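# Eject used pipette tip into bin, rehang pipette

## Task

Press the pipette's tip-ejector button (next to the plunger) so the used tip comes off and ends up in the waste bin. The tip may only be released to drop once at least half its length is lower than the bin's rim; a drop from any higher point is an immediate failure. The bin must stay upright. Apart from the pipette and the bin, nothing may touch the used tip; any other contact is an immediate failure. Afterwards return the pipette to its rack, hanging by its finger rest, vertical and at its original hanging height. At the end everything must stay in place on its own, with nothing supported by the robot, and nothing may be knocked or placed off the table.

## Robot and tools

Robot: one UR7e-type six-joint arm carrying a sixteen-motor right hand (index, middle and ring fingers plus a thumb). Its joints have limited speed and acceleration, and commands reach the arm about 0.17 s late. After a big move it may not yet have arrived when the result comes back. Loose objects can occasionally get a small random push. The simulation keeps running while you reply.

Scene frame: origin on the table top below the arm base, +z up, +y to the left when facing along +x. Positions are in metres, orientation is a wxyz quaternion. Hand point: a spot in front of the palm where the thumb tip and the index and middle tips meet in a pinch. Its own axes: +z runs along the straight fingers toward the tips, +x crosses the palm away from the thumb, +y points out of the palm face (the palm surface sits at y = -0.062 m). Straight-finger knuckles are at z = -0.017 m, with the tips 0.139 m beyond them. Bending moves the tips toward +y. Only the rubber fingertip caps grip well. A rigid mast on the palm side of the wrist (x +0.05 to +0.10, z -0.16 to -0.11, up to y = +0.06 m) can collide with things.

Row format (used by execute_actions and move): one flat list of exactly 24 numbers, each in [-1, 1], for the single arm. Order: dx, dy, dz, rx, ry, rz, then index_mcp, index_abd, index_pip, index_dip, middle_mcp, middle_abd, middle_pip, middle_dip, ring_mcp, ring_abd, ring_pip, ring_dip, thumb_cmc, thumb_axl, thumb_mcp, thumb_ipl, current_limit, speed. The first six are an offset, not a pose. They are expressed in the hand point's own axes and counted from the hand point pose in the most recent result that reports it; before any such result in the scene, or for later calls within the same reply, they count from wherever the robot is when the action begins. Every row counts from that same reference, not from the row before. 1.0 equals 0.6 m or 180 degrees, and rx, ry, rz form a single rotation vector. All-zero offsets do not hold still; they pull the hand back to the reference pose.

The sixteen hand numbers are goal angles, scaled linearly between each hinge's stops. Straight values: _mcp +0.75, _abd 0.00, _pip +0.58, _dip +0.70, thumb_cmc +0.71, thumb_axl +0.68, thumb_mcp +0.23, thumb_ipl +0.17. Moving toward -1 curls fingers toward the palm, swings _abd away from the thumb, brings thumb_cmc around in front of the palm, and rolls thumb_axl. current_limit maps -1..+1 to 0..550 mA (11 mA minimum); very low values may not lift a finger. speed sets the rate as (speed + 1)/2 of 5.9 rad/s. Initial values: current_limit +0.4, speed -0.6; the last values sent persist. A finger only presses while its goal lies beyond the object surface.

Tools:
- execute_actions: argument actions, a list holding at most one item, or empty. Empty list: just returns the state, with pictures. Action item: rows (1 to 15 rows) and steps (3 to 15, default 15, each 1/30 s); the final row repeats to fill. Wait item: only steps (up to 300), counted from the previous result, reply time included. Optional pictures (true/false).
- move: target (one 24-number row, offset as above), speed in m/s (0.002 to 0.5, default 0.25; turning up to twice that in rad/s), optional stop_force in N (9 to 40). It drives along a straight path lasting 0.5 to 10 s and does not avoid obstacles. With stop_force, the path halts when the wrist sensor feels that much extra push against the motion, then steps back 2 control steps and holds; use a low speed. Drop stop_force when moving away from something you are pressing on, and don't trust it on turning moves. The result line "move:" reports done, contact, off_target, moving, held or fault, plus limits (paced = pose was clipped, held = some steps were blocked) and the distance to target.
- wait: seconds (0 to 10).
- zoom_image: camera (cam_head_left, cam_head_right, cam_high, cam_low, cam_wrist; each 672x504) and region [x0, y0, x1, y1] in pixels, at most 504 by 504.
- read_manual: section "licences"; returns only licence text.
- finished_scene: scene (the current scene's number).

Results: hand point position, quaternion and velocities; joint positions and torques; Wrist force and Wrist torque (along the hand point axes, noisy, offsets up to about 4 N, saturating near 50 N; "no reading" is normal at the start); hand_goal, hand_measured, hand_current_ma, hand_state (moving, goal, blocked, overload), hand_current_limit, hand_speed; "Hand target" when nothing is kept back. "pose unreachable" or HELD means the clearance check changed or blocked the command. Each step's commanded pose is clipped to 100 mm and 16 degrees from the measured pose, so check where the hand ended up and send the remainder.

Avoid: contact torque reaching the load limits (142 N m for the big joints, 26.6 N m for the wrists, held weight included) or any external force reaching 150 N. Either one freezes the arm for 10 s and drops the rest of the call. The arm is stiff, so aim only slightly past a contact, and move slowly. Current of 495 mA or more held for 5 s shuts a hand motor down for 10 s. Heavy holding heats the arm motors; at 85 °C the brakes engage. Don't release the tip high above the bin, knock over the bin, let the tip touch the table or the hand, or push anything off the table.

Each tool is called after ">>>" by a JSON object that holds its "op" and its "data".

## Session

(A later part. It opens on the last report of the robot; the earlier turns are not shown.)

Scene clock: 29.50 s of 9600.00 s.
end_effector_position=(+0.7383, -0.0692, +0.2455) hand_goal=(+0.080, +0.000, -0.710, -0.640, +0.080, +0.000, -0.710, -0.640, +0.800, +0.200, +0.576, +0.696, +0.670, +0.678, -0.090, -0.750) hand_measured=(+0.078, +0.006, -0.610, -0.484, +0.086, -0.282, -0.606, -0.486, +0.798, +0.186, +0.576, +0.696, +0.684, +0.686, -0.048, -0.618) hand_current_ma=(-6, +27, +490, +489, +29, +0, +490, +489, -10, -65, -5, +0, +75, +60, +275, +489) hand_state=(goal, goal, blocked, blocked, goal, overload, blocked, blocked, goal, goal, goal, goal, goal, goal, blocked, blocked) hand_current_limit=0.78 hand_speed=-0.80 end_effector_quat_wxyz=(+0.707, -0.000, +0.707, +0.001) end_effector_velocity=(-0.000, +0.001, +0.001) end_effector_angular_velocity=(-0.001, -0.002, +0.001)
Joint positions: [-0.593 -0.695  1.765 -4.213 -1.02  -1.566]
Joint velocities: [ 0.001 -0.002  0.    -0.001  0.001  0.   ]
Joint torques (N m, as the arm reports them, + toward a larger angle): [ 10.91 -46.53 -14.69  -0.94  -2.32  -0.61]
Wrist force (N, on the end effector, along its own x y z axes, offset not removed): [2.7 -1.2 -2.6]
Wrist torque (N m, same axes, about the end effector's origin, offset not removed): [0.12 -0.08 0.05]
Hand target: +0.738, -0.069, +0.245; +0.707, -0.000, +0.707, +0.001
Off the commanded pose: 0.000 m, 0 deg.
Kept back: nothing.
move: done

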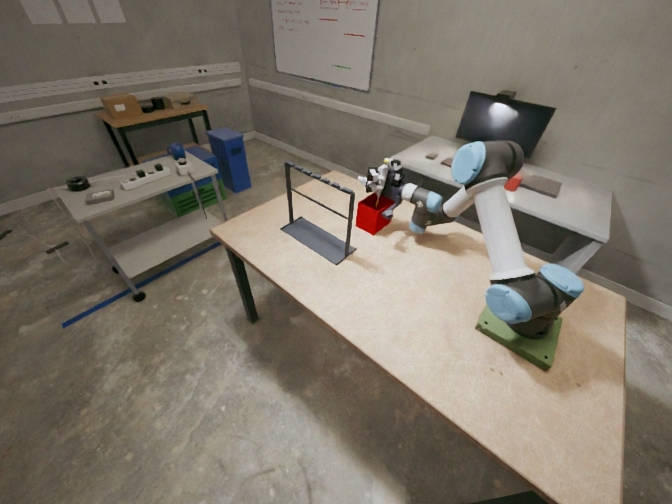

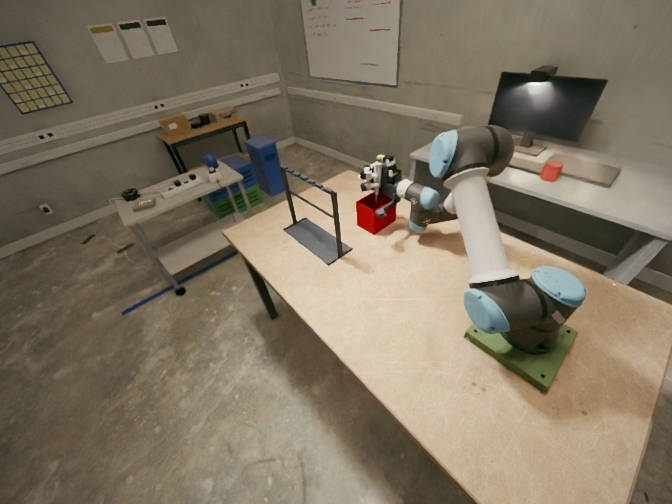

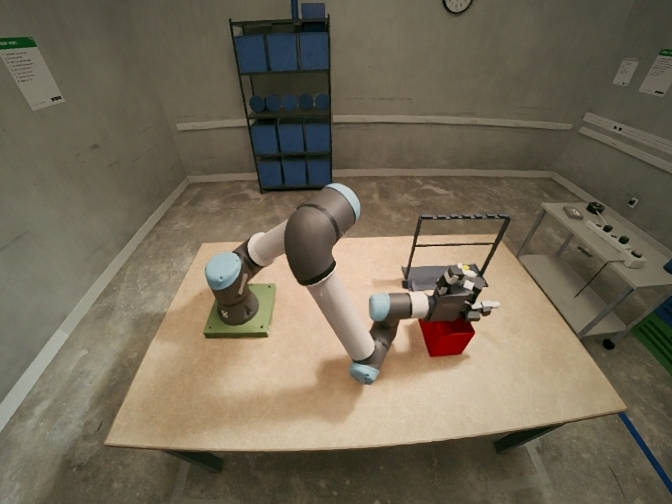

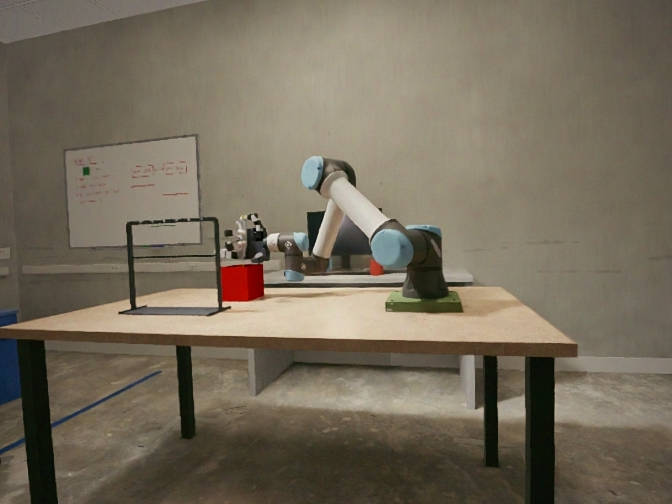

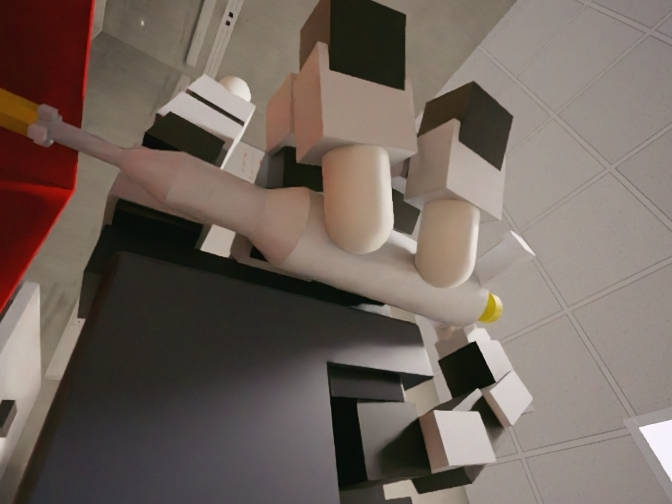

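>>> {"op": "execute_actions", "data": {"actions": [{"rows":[[0,0,0,0,0,0,0.08,0,-0.75,-0.64,0.08,0,-0.75,-0.64,0.8,0.2,0.576,0.696,0.66,0.67,-0.16,-0.85,1,0]],"steps":15}]}}

>>> {"op": "execute_actions", "data": {"actions": [{"rows":[[0,0,0,0,0,0,0.08,0,-0.75,-0.64,0.08,0,-0.75,-0.64,0.8,0.2,0.576,0.696,0.66,0.67,-0.16,-0.85,0.78,0]],"steps":5}], "pictures": true}}

Scene clock: 29.97 s of 9600.00 s.
end_effector_position=(+0.7383, -0.0692, +0.2455) hand_goal=(+0.080, +0.000, -0.750, -0.640, +0.080, +0.000, -0.750, -0.640, +0.800, +0.200, +0.576, +0.696, +0.660, +0.670, -0.160, -0.850) hand_measured=(+0.078, +0.006, -0.612, -0.486, +0.086, -0.282, -0.606, -0.488, +0.798, +0.186, +0.576, +0.696, +0.684, +0.686, -0.048, -0.622) hand_current_ma=(-6, +30, +550, +550, +32, +0, +550, +550, -10, -65, -5, +0, +127, +114, +550, +550) hand_state=(goal, goal, blocked, blocked, goal, overload, blocked, blocked, goal, goal, goal, goal, blocked, goal, blocked, blocked) hand_current_limit=1.00 hand_speed=0.00 end_effector_quat_wxyz=(+0.707, -0.000, +0.707, +0.001) end_effector_velocity=(+0.000, +0.001, -0.000) end_effector_angular_velocity=(-0.001, -0.001, +0.001)
Joint positions: [-0.593 -0.695  1.765 -4.213 -1.02  -1.566]
Joint velocities: [ 0.001  0.    -0.    -0.001 -0.    -0.001]
Joint torques (N m, as the arm reports them, + toward a larger angle): [ 10.97 -45.75 -16.62  -1.24  -2.35  -0.32]
Wrist force (N, on the end effector, along its own x y z axes, offset not removed): [2.0 -0.6 -1.3]
Wrist torque (N m, same axes, about the end effector's origin, offset not removed): [0.12 -0.08 -0.03]
Steps of this call (steps 1 to 2: nothing new was sent; steps 3 to 14: the first 12 steps of this action). Readings (end_effector_position | what the end effector reports):
3: (+0.7383, -0.0692, +0.2455) | hand_goal=(+0.080, +0.000, -0.750, -0.640, +0.080, +0.000, -0.750, -0.640, +0.800, +0.200, +0.576, +0.696, +0.660, +0.670, -0.160, -0.850) hand_measured=(+0.078, +0.006, -0.610, -0.484, +0.086, -0.282, -0.606, -0.486, +0.798, +0.186, +0.576, +0.696, +0.684, +0.686, -0.048, -0.618) hand_current_ma=(-6, +27, +490, +489, +29, +0, +489, +490, -10, -65, -5, +0, +75, +60, +275, +489) hand_state=(goal, goal, moving, blocked, goal, overload, moving, blocked, goal, goal, goal, goal, moving, moving, moving, moving) hand_current_limit=1.00 hand_speed=0.00
4: (+0.7383, -0.0692, +0.2455) | hand_goal=(+0.080, +0.000, -0.750, -0.640, +0.080, +0.000, -0.750, -0.640, +0.800, +0.200, +0.576, +0.696, +0.660, +0.670, -0.160, -0.850) hand_measured=(+0.078, +0.006, -0.612, -0.486, +0.086, -0.282, -0.606, -0.486, +0.798, +0.186, +0.576, +0.696, +0.684, +0.686, -0.048, -0.620) hand_current_ma=(-6, +28, +549, +541, +30, +0, +550, +530, -10, -65, -5, +0, +136, +123, +550, +528) hand_state=(goal, goal, moving, moving, goal, overload, moving, moving, goal, goal, goal, goal, moving, moving, moving, moving) hand_current_limit=1.00 hand_speed=0.00
6: (+0.7383, -0.0692, +0.2455) | hand_goal=(+0.080, +0.000, -0.750, -0.640, +0.080, +0.000, -0.750, -0.640, +0.800, +0.200, +0.576, +0.696, +0.660, +0.670, -0.160, -0.850) hand_measured=(+0.078, +0.006, -0.612, -0.486, +0.086, -0.282, -0.606, -0.488, +0.798, +0.186, +0.576, +0.696, +0.684, +0.686, -0.048, -0.622) hand_current_ma=(-6, +30, +550, +550, +32, +0, +550, +550, -10, -65, -5, +0, +128, +115, +550, +550) hand_state=(goal, goal, blocked, blocked, goal, overload, blocked, blocked, goal, goal, goal, goal, blocked, goal, blocked, blocked) hand_current_limit=1.00 hand_speed=0.00
10: (+0.7383, -0.0692, +0.2455) | hand_goal=(+0.080, +0.000, -0.750, -0.640, +0.080, +0.000, -0.750, -0.640, +0.800, +0.200, +0.576, +0.696, +0.660, +0.670, -0.160, -0.850) hand_measured=(+0.078, +0.006, -0.612, -0.486, +0.086, -0.282, -0.606, -0.488, +0.798, +0.186, +0.576, +0.696, +0.684, +0.686, -0.048, -0.622) hand_current_ma=(-6, +30, +550, +550, +32, +0, +550, +550, -10, -65, -5, +0, +127, +114, +550, +550) hand_state=(goal, goal, blocked, blocked, goal, overload, blocked, blocked, goal, goal, goal, goal, blocked, goal, blocked, blocked) hand_current_limit=1.00 hand_speed=0.00
14: the state above

Scene clock: 30.13 s of 9600.00 s.
end_effector_position=(+0.7383, -0.0692, +0.2455) hand_goal=(+0.080, +0.000, -0.750, -0.640, +0.080, +0.000, -0.750, -0.640, +0.800, +0.200, +0.576, +0.696, +0.660, +0.670, -0.160, -0.850) hand_measured=(+0.078, +0.006, -0.612, -0.486, +0.086, -0.282, -0.606, -0.488, +0.798, +0.186, +0.576, +0.696, +0.684, +0.686, -0.048, -0.622) hand_current_ma=(-6, +30, +479, +479, +32, +0, +479, +479, -10, -65, -5, +0, +127, +114, +479, +479) hand_state=(goal, goal, moving, moving, goal, overload, moving, moving, goal, goal, goal, goal, blocked, goal, moving, moving) hand_current_limit=0.78 hand_speed=0.00 end_effector_quat_wxyz=(+0.707, -0.000, +0.707, +0.001) end_effector_velocity=(-0.000, -0.000, +0.001) end_effector_angular_velocity=(-0.001, -0.001, -0.000)
Joint positions: [-0.593 -0.695  1.765 -4.213 -1.02  -1.566]
Joint velocities: [-0.    -0.001  0.    -0.    -0.    -0.   ]
Joint torques (N m, as the arm reports them, + toward a larger angle): [ 10.57 -45.95 -16.6   -1.11  -2.4   -0.32]
Wrist force (N, on the end effector, along its own x y z axes, offset not removed): [2.5 -0.8 -1.9]
Wrist torque (N m, same axes, about the end effector's origin, offset not removed): [0.09 -0.13 0.06]
Off your previous action's commanded pose: 0.000 m, 0 deg at its last step (step 3 of this call).
Steps of this call (steps 1 to 3: the last 3 steps of your previous action; steps 4 to 5: the first 2 steps of this action, its rows measured from where the robot was after step 3). Readings (end_effector_position | what the end effector reports):
3: (+0.7383, -0.0692, +0.2455) | hand_goal=(+0.080, +0.000, -0.750, -0.640, +0.080, +0.000, -0.750, -0.640, +0.800, +0.200, +0.576, +0.696, +0.660, +0.670, -0.160, -0.850) hand_measured=(+0.078, +0.006, -0.612, -0.486, +0.086, -0.282, -0.606, -0.488, +0.798, +0.186, +0.576, +0.696, +0.684, +0.686, -0.048, -0.622) hand_current_ma=(-6, +30, +550, +550, +32, +0, +550, +550, -10, -65, -5, +0, +127, +114, +550, +550) hand_state=(goal, goal, blocked, blocked, goal, overload, blocked, blocked, goal, goal, goal, goal, blocked, goal, blocked, blocked) hand_current_limit=1.00 hand_speed=0.00
4: (+0.7383, -0.0692, +0.2455) | hand_goal=(+0.080, +0.000, -0.750, -0.640, +0.080, +0.000, -0.750, -0.640, +0.800, +0.200, +0.576, +0.696, +0.660, +0.670, -0.160, -0.850) hand_measured=(+0.078, +0.006, -0.612, -0.486, +0.086, -0.282, -0.606, -0.488, +0.798, +0.186, +0.576, +0.696, +0.684, +0.686, -0.048, -0.622) hand_current_ma=(-6, +30, +550, +550, +32, +0, +550, +550, -10, -65, -5, +0, +127, +114, +550, +550) hand_state=(goal, goal, blocked, blocked, goal, overload, blocked, blocked, goal, goal, goal, goal, blocked, goal, blocked, blocked) hand_current_limit=0.78 hand_speed=0.00
5: the state above

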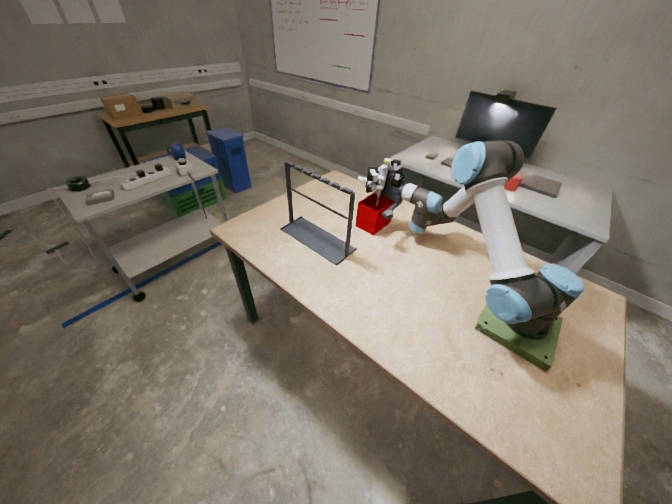

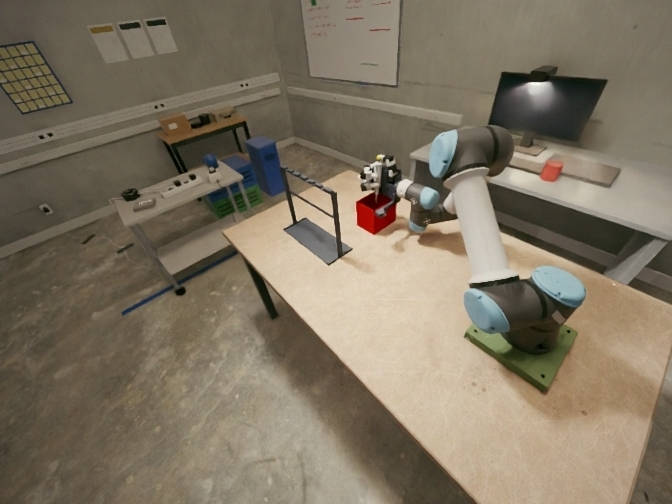

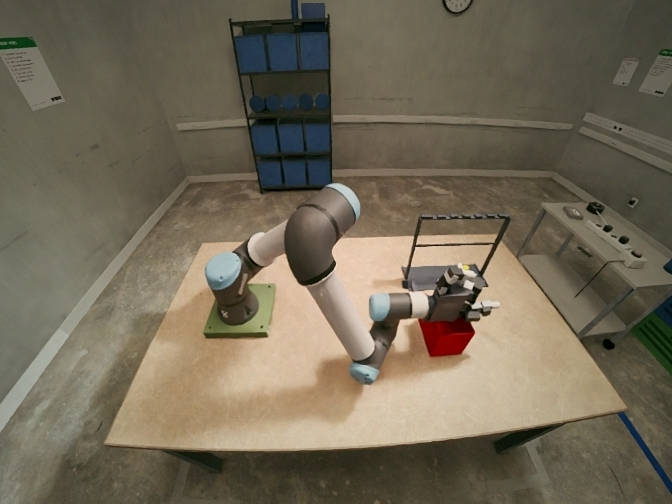

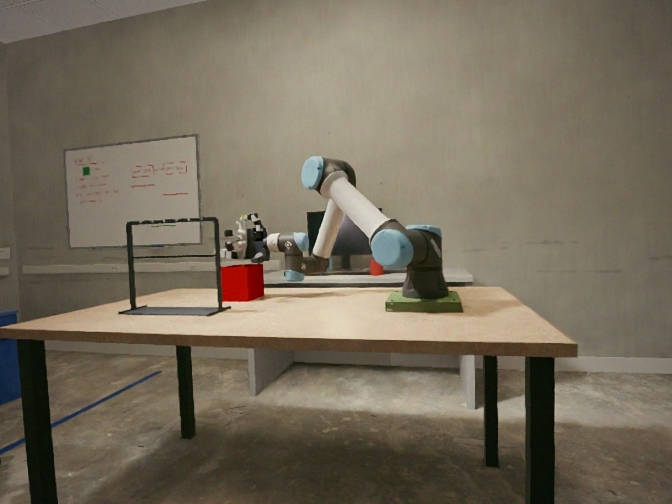

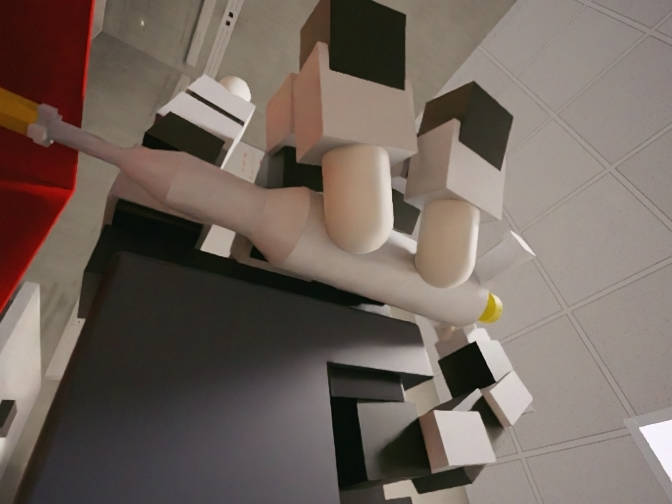

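>>> {"op": "execute_actions", "data": {"actions": [{"rows":[[0,0,0,0,0,0,0.08,0,-0.75,-0.64,0.08,0,-0.75,-0.64,0.8,0.2,0.576,0.696,0.67,0.678,-0.05,-0.14,0.78,0],[0,0,0,0,0,0,0.08,0,-0.75,-0.64,0.08,0,-0.75,-0.64,0.8,0.2,0.576,0.696,0.67,0.678,-0.05,-0.14,0.78,0],[0,0,0,0,0,0,0.08,0,-0.75,-0.64,0.08,0,-0.75,-0.64,0.8,0.2,0.576,0.696,0.67,0.678,-0.05,-0.14,0.78,0],[0,0,0,0,0,0,0.08,0,-0.75,-0.64,0.08,0,-0.75,-0.64,0.8,0.2,0.576,0.696,0.67,0.678,-0.05,-0.14,0.78,0],[0,0,0,0,0,0,0.08,0,-0.75,-0.64,0.08,0,-0.75,-0.64,0.8,0.2,0.576,0.696,0.67,0.678,-0.05,-0.14,0.78,0],[0,0,0,0,0,0,0.08,0,-0.75,-0.64,0.08,0,-0.75,-0.64,0.8,0.2,0.576,0.696,0.67,0.678,-0.05,-0.14,0.78,0],[0,0,0,0,0,0,0.08,0,-0.75,-0.64,0.08,0,-0.75,-0.64,0.8,0.2,0.576,0.696,0.67,0.678,-0.22,-0.14,0.78,0]],"steps":15}]}}

>>> {"op": "execute_actions", "data": {"actions": [{"rows":[[0,0,0,0,0,0,0.08,0,-0.75,-0.64,0.08,0,-0.75,-0.64,0.8,0.2,0.576,0.696,0.66,0.67,-0.4,-0.5,1,0]],"steps":15}]}}

>>> {"op": "execute_actions", "data": {"actions": [{"rows":[[0,0,0,0,0,0,0.08,0,-0.75,-0.64,0.08,0,-0.75,-0.64,0.8,0.2,0.576,0.696,0.66,0.67,-0.4,-0.5,0.78,0]],"steps":5}], "pictures": true}}

Scene clock: 30.90 s of 9600.00 s.
end_effector_position=(+0.7383, -0.0692, +0.2455) hand_goal=(+0.080, +0.000, -0.750, -0.640, +0.080, +0.000, -0.750, -0.640, +0.800, +0.200, +0.576, +0.696, +0.670, +0.678, -0.220, -0.140) hand_measured=(+0.082, +0.006, -0.612, -0.486, +0.080, -0.282, -0.606, -0.488, +0.798, +0.186, +0.576, +0.696, +0.684, +0.686, -0.204, -0.300) hand_current_ma=(+14, +28, +489, +490, +3, +0, +490, +489, -10, -65, -5, +0, +63, +48, -49, -111) hand_state=(goal, goal, blocked, blocked, goal, overload, blocked, blocked, goal, goal, goal, goal, moving, moving, moving, moving) hand_current_limit=0.78 hand_speed=0.00 end_effector_quat_wxyz=(+0.707, -0.000, +0.707, +0.001) end_effector_velocity=(-0.000, -0.000, -0.001) end_effector_angular_velocity=(+0.001, +0.001, -0.000)
Joint positions: [-0.593 -0.695  1.765 -4.213 -1.02  -1.566]
Joint velocities: [-0.     0.001  0.001 -0.001  0.     0.001]
Joint torques (N m, as the arm reports them, + toward a larger angle): [ 10.74 -46.27 -16.58  -1.27  -2.43  -0.38]
Wrist force (N, on the end effector, along its own x y z axes, offset not removed): [2.1 -0.2 -1.1]
Wrist torque (N m, same axes, about the end effector's origin, offset not removed): [0.11 -0.06 0.06]
Off your previous action's commanded pose: 0.000 m, 0 deg at its last step (step 3 of this call).
Steps of this call (steps 1 to 3: the last 3 steps of your previous action; steps 4 to 11: nothing new was sent; steps 12 to 23: the first 12 steps of this action). Readings (end_effector_position | what the end effector reports):
12: (+0.7383, -0.0692, +0.2455) | hand_goal=(+0.080, +0.000, -0.750, -0.640, +0.080, +0.000, -0.750, -0.640, +0.800, +0.200, +0.576, +0.696, +0.670, +0.678, -0.050, -0.140) hand_measured=(+0.078, +0.006, -0.612, -0.486, +0.086, -0.282, -0.606, -0.488, +0.798, +0.186, +0.576, +0.696, +0.684, +0.686, -0.048, -0.622) hand_current_ma=(-6, +30, +489, +489, +32, +0, +490, +489, -10, -65, -5, +0, +127, +114, +489, +489) hand_state=(goal, goal, blocked, blocked, goal, overload, blocked, blocked, goal, goal, goal, goal, moving, moving, moving, moving) hand_current_limit=0.78 hand_speed=0.00
13: (+0.7383, -0.0692, +0.2455) | hand_goal=(+0.080, +0.000, -0.750, -0.640, +0.080, +0.000, -0.750, -0.640, +0.800, +0.200, +0.576, +0.696, +0.670, +0.678, -0.050, -0.140) hand_measured=(+0.078, +0.006, -0.612, -0.486, +0.086, -0.282, -0.606, -0.488, +0.798, +0.186, +0.576, +0.696, +0.684, +0.688, -0.044, -0.618) hand_current_ma=(-6, +30, +490, +489, +32, +0, +490, +489, -10, -65, -5, +0, +66, +60, +134, +112) hand_state=(goal, goal, blocked, blocked, goal, overload, blocked, blocked, goal, goal, goal, goal, moving, moving, moving, moving) hand_current_limit=0.78 hand_speed=0.00
15: (+0.7383, -0.0692, +0.2455) | hand_goal=(+0.080, +0.000, -0.750, -0.640, +0.080, +0.000, -0.750, -0.640, +0.800, +0.200, +0.576, +0.696, +0.670, +0.678, -0.050, -0.140) hand_measured=(+0.080, +0.006, -0.612, -0.486, +0.084, -0.282, -0.606, -0.488, +0.798, +0.186, +0.576, +0.696, +0.684, +0.688, -0.044, -0.578) hand_current_ma=(+8, +30, +490, +490, +7, +0, +490, +489, -10, -65, -5, +0, +72, +62, -18, -155) hand_state=(moving, goal, blocked, blocked, moving, overload, blocked, blocked, goal, goal, goal, goal, moving, moving, moving, moving) hand_current_limit=0.78 hand_speed=0.00
19: (+0.7383, -0.0692, +0.2455) | hand_goal=(+0.080, +0.000, -0.750, -0.640, +0.080, +0.000, -0.750, -0.640, +0.800, +0.200, +0.576, +0.696, +0.670, +0.678, -0.220, -0.140) hand_measured=(+0.082, +0.006, -0.612, -0.486, +0.082, -0.282, -0.606, -0.488, +0.798, +0.186, +0.576, +0.696, +0.684, +0.688, -0.064, -0.448) hand_current_ma=(+18, +29, +489, +489, +0, +0, +489, +490, -10, -65, -5, +0, +73, +63, +158, -130) hand_state=(moving, goal, blocked, blocked, moving, overload, blocked, blocked, goal, goal, goal, goal, goal, goal, moving, moving) hand_current_limit=0.78 hand_speed=0.00
23: the state above

Scene clock: 31.40 s of 9600.00 s.
end_effector_position=(+0.7383, -0.0692, +0.2455) hand_goal=(+0.080, +0.000, -0.750, -0.640, +0.080, +0.000, -0.750, -0.640, +0.800, +0.200, +0.576, +0.696, +0.660, +0.670, -0.400, -0.500) hand_measured=(+0.088, +0.010, -0.612, -0.492, +0.078, -0.248, -0.606, -0.494, +0.798, +0.186, +0.576, +0.696, +0.684, +0.682, -0.294, -0.324) hand_current_ma=(+42, +47, +550, +549, -6, +0, +550, +550, -10, -65, -5, +0, +126, +83, +550, +539) hand_state=(goal, goal, blocked, blocked, goal, overload, blocked, moving, goal, goal, goal, goal, blocked, goal, blocked, moving) hand_current_limit=1.00 hand_speed=0.00 end_effector_quat_wxyz=(+0.707, -0.000, +0.707, +0.001) end_effector_velocity=(+0.000, +0.000, -0.000) end_effector_angular_velocity=(+0.000, +0.001, +0.001)
Joint positions: [-0.593 -0.695  1.765 -4.213 -1.02  -1.566]
Joint velocities: [ 0.001  0.    -0.     0.001  0.     0.   ]
Joint torques (N m, as the arm reports them, + toward a larger angle): [ 10.47 -45.97 -16.3   -1.17  -2.41  -0.37]
Wrist force (N, on the end effector, along its own x y z axes, offset not removed): [1.6 -0.9 -1.5]
Wrist torque (N m, same axes, about the end effector's origin, offset not removed): [0.09 -0.07 0.05]
Off your previous action's commanded pose: 0.000 m, 0 deg at its last step (step 3 of this call).
Steps of this call (steps 1 to 3: the last 3 steps of your previous action; steps 4 to 15: the first 12 steps of this action, its rows measured from where the robot was after step 3). Readings (end_effector_position | what the end effector reports):
3: (+0.7383, -0.0692, +0.2455) | hand_goal=(+0.080, +0.000, -0.750, -0.640, +0.080, +0.000, -0.750, -0.640, +0.800, +0.200, +0.576, +0.696, +0.670, +0.678, -0.220, -0.140) hand_measured=(+0.082, +0.006, -0.612, -0.486, +0.080, -0.282, -0.606, -0.488, +0.798, +0.186, +0.576, +0.696, +0.684, +0.686, -0.226, -0.194) hand_current_ma=(+14, +28, +490, +489, +3, +0, +490, +490, -10, -65, -5, +0, +68, +54, -57, -132) hand_state=(goal, goal, blocked, blocked, goal, overload, blocked, blocked, goal, goal, goal, goal, goal, goal, moving, moving) hand_current_limit=0.78 hand_speed=0.00
4: (+0.7383, -0.0692, +0.2455) | hand_goal=(+0.080, +0.000, -0.750, -0.640, +0.080, +0.000, -0.750, -0.640, +0.800, +0.200, +0.576, +0.696, +0.660, +0.670, -0.400, -0.500) hand_measured=(+0.082, +0.006, -0.612, -0.486, +0.080, -0.282, -0.606, -0.488, +0.798, +0.186, +0.576, +0.696, +0.684, +0.686, -0.228, -0.166) hand_current_ma=(+14, +28, +490, +489, +3, +0, +489, +490, -10, -65, -5, +0, +68, +54, -63, -44) hand_state=(goal, goal, blocked, blocked, goal, overload, blocked, blocked, goal, goal, goal, goal, moving, moving, moving, moving) hand_current_limit=1.00 hand_speed=0.00
5: (+0.7383, -0.0692, +0.2455) | hand_goal=(+0.080, +0.000, -0.750, -0.640, +0.080, +0.000, -0.750, -0.640, +0.800, +0.200, +0.576, +0.696, +0.660, +0.670, -0.400, -0.500) hand_measured=(+0.082, +0.006, -0.612, -0.486, +0.080, -0.282, -0.606, -0.488, +0.798, +0.186, +0.576, +0.696, +0.684, +0.686, -0.236, -0.162) hand_current_ma=(+14, +28, +550, +546, +3, +0, +550, +540, -10, -65, -5, +0, +129, +117, +192, +178) hand_state=(goal, goal, moving, moving, goal, overload, moving, moving, goal, goal, goal, goal, moving, moving, moving, moving) hand_current_limit=1.00 hand_speed=0.00
7: (+0.7383, -0.0692, +0.2455) | hand_goal=(+0.080, +0.000, -0.750, -0.640, +0.080, +0.000, -0.750, -0.640, +0.800, +0.200, +0.576, +0.696, +0.660, +0.670, -0.400, -0.500) hand_measured=(+0.084, +0.006, -0.612, -0.488, +0.080, -0.282, -0.606, -0.488, +0.798, +0.186, +0.576, +0.696, +0.682, +0.684, -0.286, -0.218) hand_current_ma=(+17, +29, +550, +550, +2, +0, +550, +548, -10, -65, -5, +0, +118, +99, +550, +378) hand_state=(goal, goal, blocked, blocked, goal, overload, blocked, blocked, goal, goal, goal, goal, blocked, goal, moving, moving) hand_current_limit=1.00 hand_speed=0.00
11: (+0.7383, -0.0692, +0.2455) | hand_goal=(+0.080, +0.000, -0.750, -0.640, +0.080, +0.000, -0.750, -0.640, +0.800, +0.200, +0.576, +0.696, +0.660, +0.670, -0.400, -0.500) hand_measured=(+0.086, +0.010, -0.612, -0.488, +0.080, -0.272, -0.606, -0.490, +0.798, +0.186, +0.576, +0.696, +0.684, +0.684, -0.292, -0.292) hand_current_ma=(+54, +44, +550, +543, -17, +0, +543, +543, -10, -65, -5, +0, +120, +76, +421, +212) hand_state=(moving, goal, blocked, blocked, moving, overload, moving, blocked, goal, goal, goal, goal, blocked, moving, moving, moving) hand_current_limit=1.00 hand_speed=0.00
15: the state above

Scene clock: 31.57 s of 9600.00 s.
end_effector_position=(+0.7383, -0.0692, +0.2455) hand_goal=(+0.080, +0.000, -0.750, -0.640, +0.080, +0.000, -0.750, -0.640, +0.800, +0.200, +0.576, +0.696, +0.660, +0.670, -0.400, -0.500) hand_measured=(+0.088, +0.010, -0.612, -0.492, +0.078, -0.234, -0.606, -0.496, +0.798, +0.186, +0.576, +0.696, +0.684, +0.682, -0.294, -0.330) hand_current_ma=(+42, +48, +479, +479, -6, +0, +479, +480, -10, -65, -5, +0, +126, +83, +482, +482) hand_state=(goal, goal, moving, moving, goal, overload, moving, moving, goal, goal, goal, goal, blocked, goal, moving, moving) hand_current_limit=0.78 hand_speed=0.00 end_effector_quat_wxyz=(+0.707, -0.000, +0.707, +0.001) end_effector_velocity=(+0.000, -0.000, -0.001) end_effector_angular_velocity=(+0.001, +0.000, -0.001)
Joint positions: [-0.593 -0.695  1.765 -4.213 -1.02  -1.566]
Joint velocities: [-0.     0.001 -0.    -0.    -0.     0.001]
Joint torques (N m, as the arm reports them, + toward a larger angle): [ 11.3  -45.97 -16.94  -1.17  -2.42  -0.34]
Wrist force (N, on the end effector, along its own x y z axes, offset not removed): [1.9 -0.8 -2.2]
Wrist torque (N m, same axes, about the end effector's origin, offset not removed): [0.17 -0.01 0.00]
Off your previous action's commanded pose: 0.000 m, 0 deg at its last step (step 3 of this call).
Steps of this call (steps 1 to 3: the last 3 steps of your previous action; steps 4 to 5: the first 2 steps of this action, its rows measured from where the robot was after step 3). Readings (end_effector_position | what the end effector reports):
3: (+0.7383, -0.0692, +0.2455) | hand_goal=(+0.080, +0.000, -0.750, -0.640, +0.080, +0.000, -0.750, -0.640, +0.800, +0.200, +0.576, +0.696, +0.660, +0.670, -0.400, -0.500) hand_measured=(+0.088, +0.010, -0.612, -0.492, +0.078, -0.238, -0.606, -0.496, +0.798, +0.186, +0.576, +0.696, +0.684, +0.682, -0.294, -0.328) hand_current_ma=(+42, +48, +550, +550, -6, +0, +550, +549, -10, -65, -5, +0, +126, +83, +550, +543) hand_state=(goal, goal, blocked, blocked, goal, overload, blocked, blocked, goal, goal, goal, goal, blocked, goal, blocked, moving) hand_current_limit=1.00 hand_speed=0.00
4: (+0.7383, -0.0692, +0.2455) | hand_goal=(+0.080, +0.000, -0.750, -0.640, +0.080, +0.000, -0.750, -0.640, +0.800, +0.200, +0.576, +0.696, +0.660, +0.670, -0.400, -0.500) hand_measured=(+0.088, +0.010, -0.612, -0.492, +0.078, -0.236, -0.606, -0.496, +0.798, +0.186, +0.576, +0.696, +0.684, +0.682, -0.294, -0.330) hand_current_ma=(+43, +49, +550, +550, -6, +0, +550, +549, -10, -65, -5, +0, +126, +82, +550, +546) hand_state=(goal, goal, blocked, blocked, goal, overload, blocked, blocked, goal, goal, goal, goal, blocked, goal, blocked, blocked) hand_current_limit=0.78 hand_speed=0.00
5: the state above

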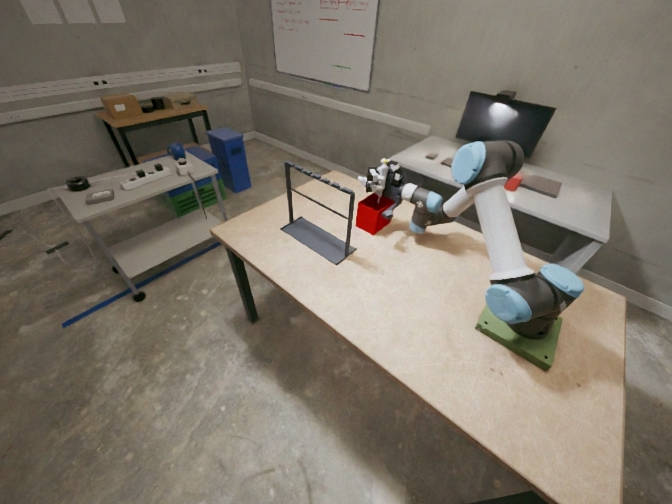

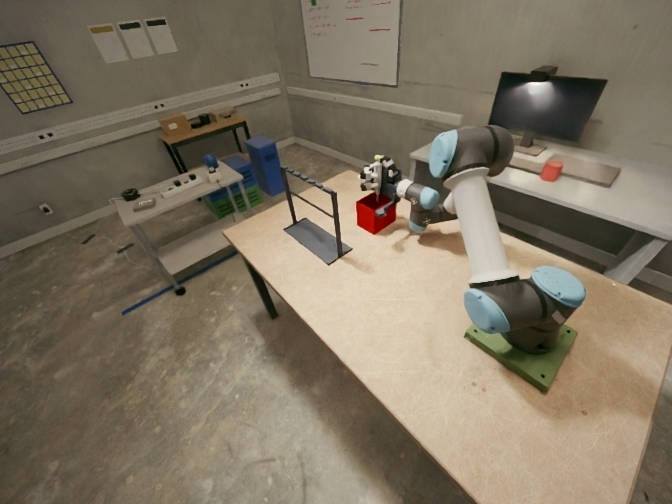

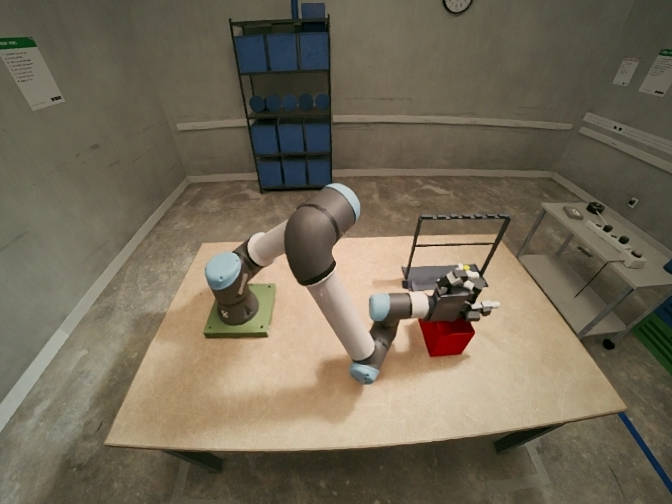

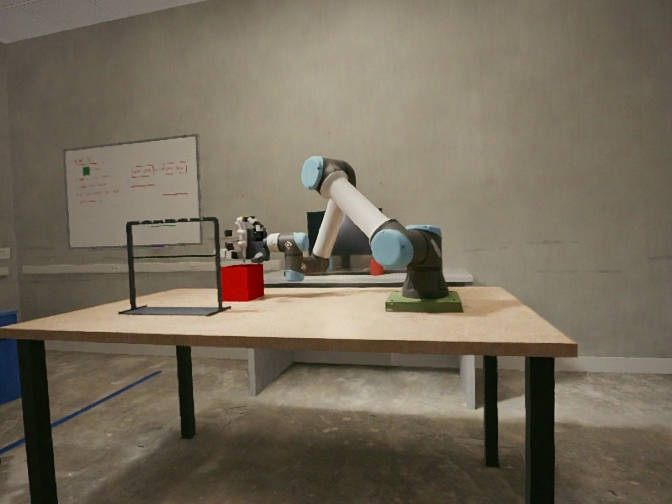

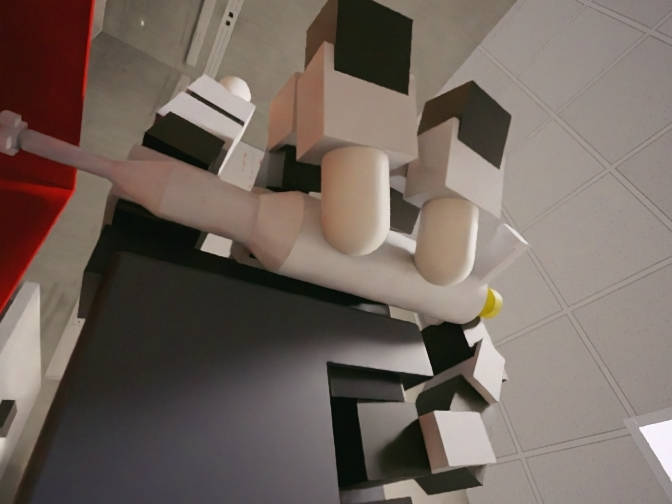

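Looks ejected. Release the thumb and lift slightly to check.

>>> {"op": "move", "data": {"target": [-0.012,0,0,0,0,0,0.08,0,-0.75,-0.64,0.08,0,-0.75,-0.64,0.8,0.2,0.576,0.696,0.8,0.678,0.226,0.168,0.75,-0.3], "speed": 0.03}}

>>> {"op": "zoom_image", "data": {"camera": "cam_low", "region": [205, 200, 285, 280]}}

Scene clock: 32.60 s of 9600.00 s.
end_effector_position=(+0.7383, -0.0692, +0.2525) hand_goal=(+0.080, +0.000, -0.750, -0.640, +0.080, +0.000, -0.750, -0.640, +0.800, +0.200, +0.576, +0.696, +0.800, +0.678, +0.226, +0.168) hand_measured=(+0.088, +0.010, -0.612, -0.492, +0.078, -0.234, -0.606, -0.496, +0.798, +0.186, +0.576, +0.696, +0.800, +0.680, +0.224, +0.166) hand_current_ma=(+43, +48, +481, +481, -6, +0, +481, +481, -10, -65, -5, +0, -5, +8, -15, -15) hand_state=(goal, goal, blocked, blocked, goal, overload, blocked, blocked, goal, goal, goal, goal, goal, goal, goal, goal) hand_current_limit=0.75 hand_speed=-0.30 end_effector_quat_wxyz=(+0.707, -0.000, +0.707, +0.001) end_effector_velocity=(-0.000, -0.001, +0.001) end_effector_angular_velocity=(+0.002, +0.002, -0.001)
Joint positions: [-0.593 -0.709  1.768 -4.201 -1.02  -1.566]
Joint velocities: [-0.001 -0.003  0.002  0.004  0.     0.001]
Joint torques (N m, as the arm reports them, + toward a larger angle): [  1.4  -52.05  -2.79  -0.19  -1.3    1.4 ]
Wrist force (N, on the end effector, along its own x y z axes, offset not removed): [2.4 0.1 -1.2]
Wrist torque (N m, same axes, about the end effector's origin, offset not removed): [0.21 -0.18 0.00]
Hand target: +0.738, -0.069, +0.253; +0.707, -0.000, +0.707, +0.001
Off your previous action's commanded pose: 0.000 m, 0 deg at its last step (step 3 of this call).
Off the commanded pose: 0.000 m, 0 deg.
Kept back: nothing.
move: done

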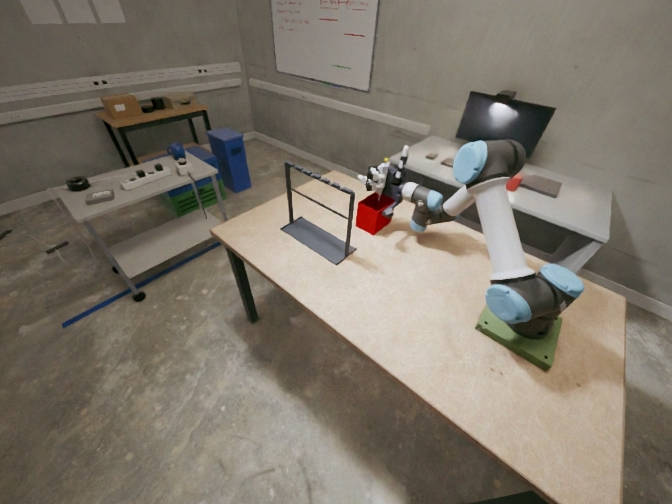

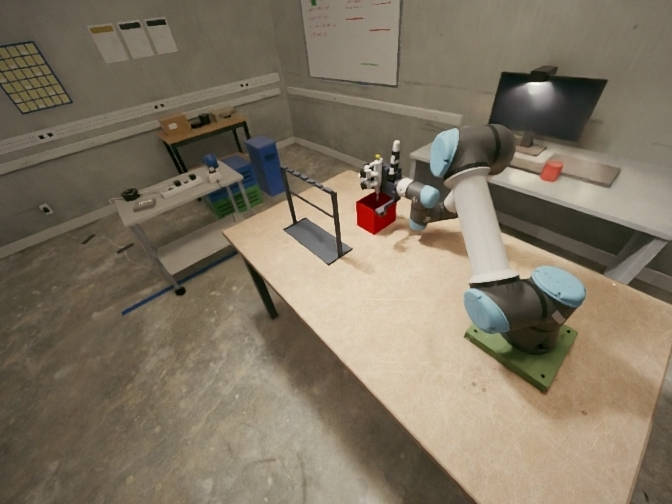

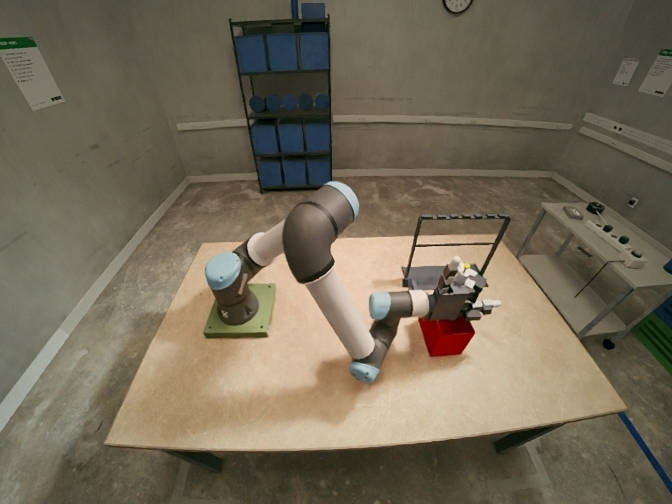

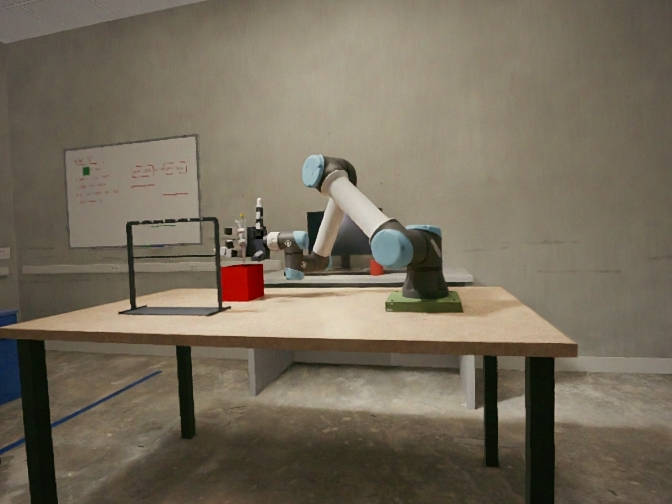

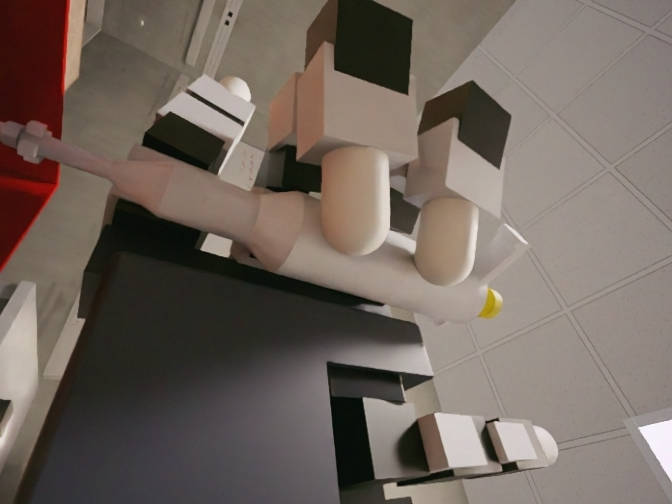

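Region (205, 200, 285, 280) of cam_low's 672x504 image, scaled by 6.300, with more detail than that image has.

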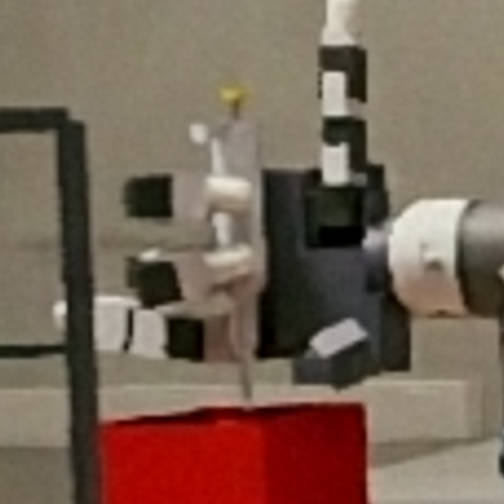

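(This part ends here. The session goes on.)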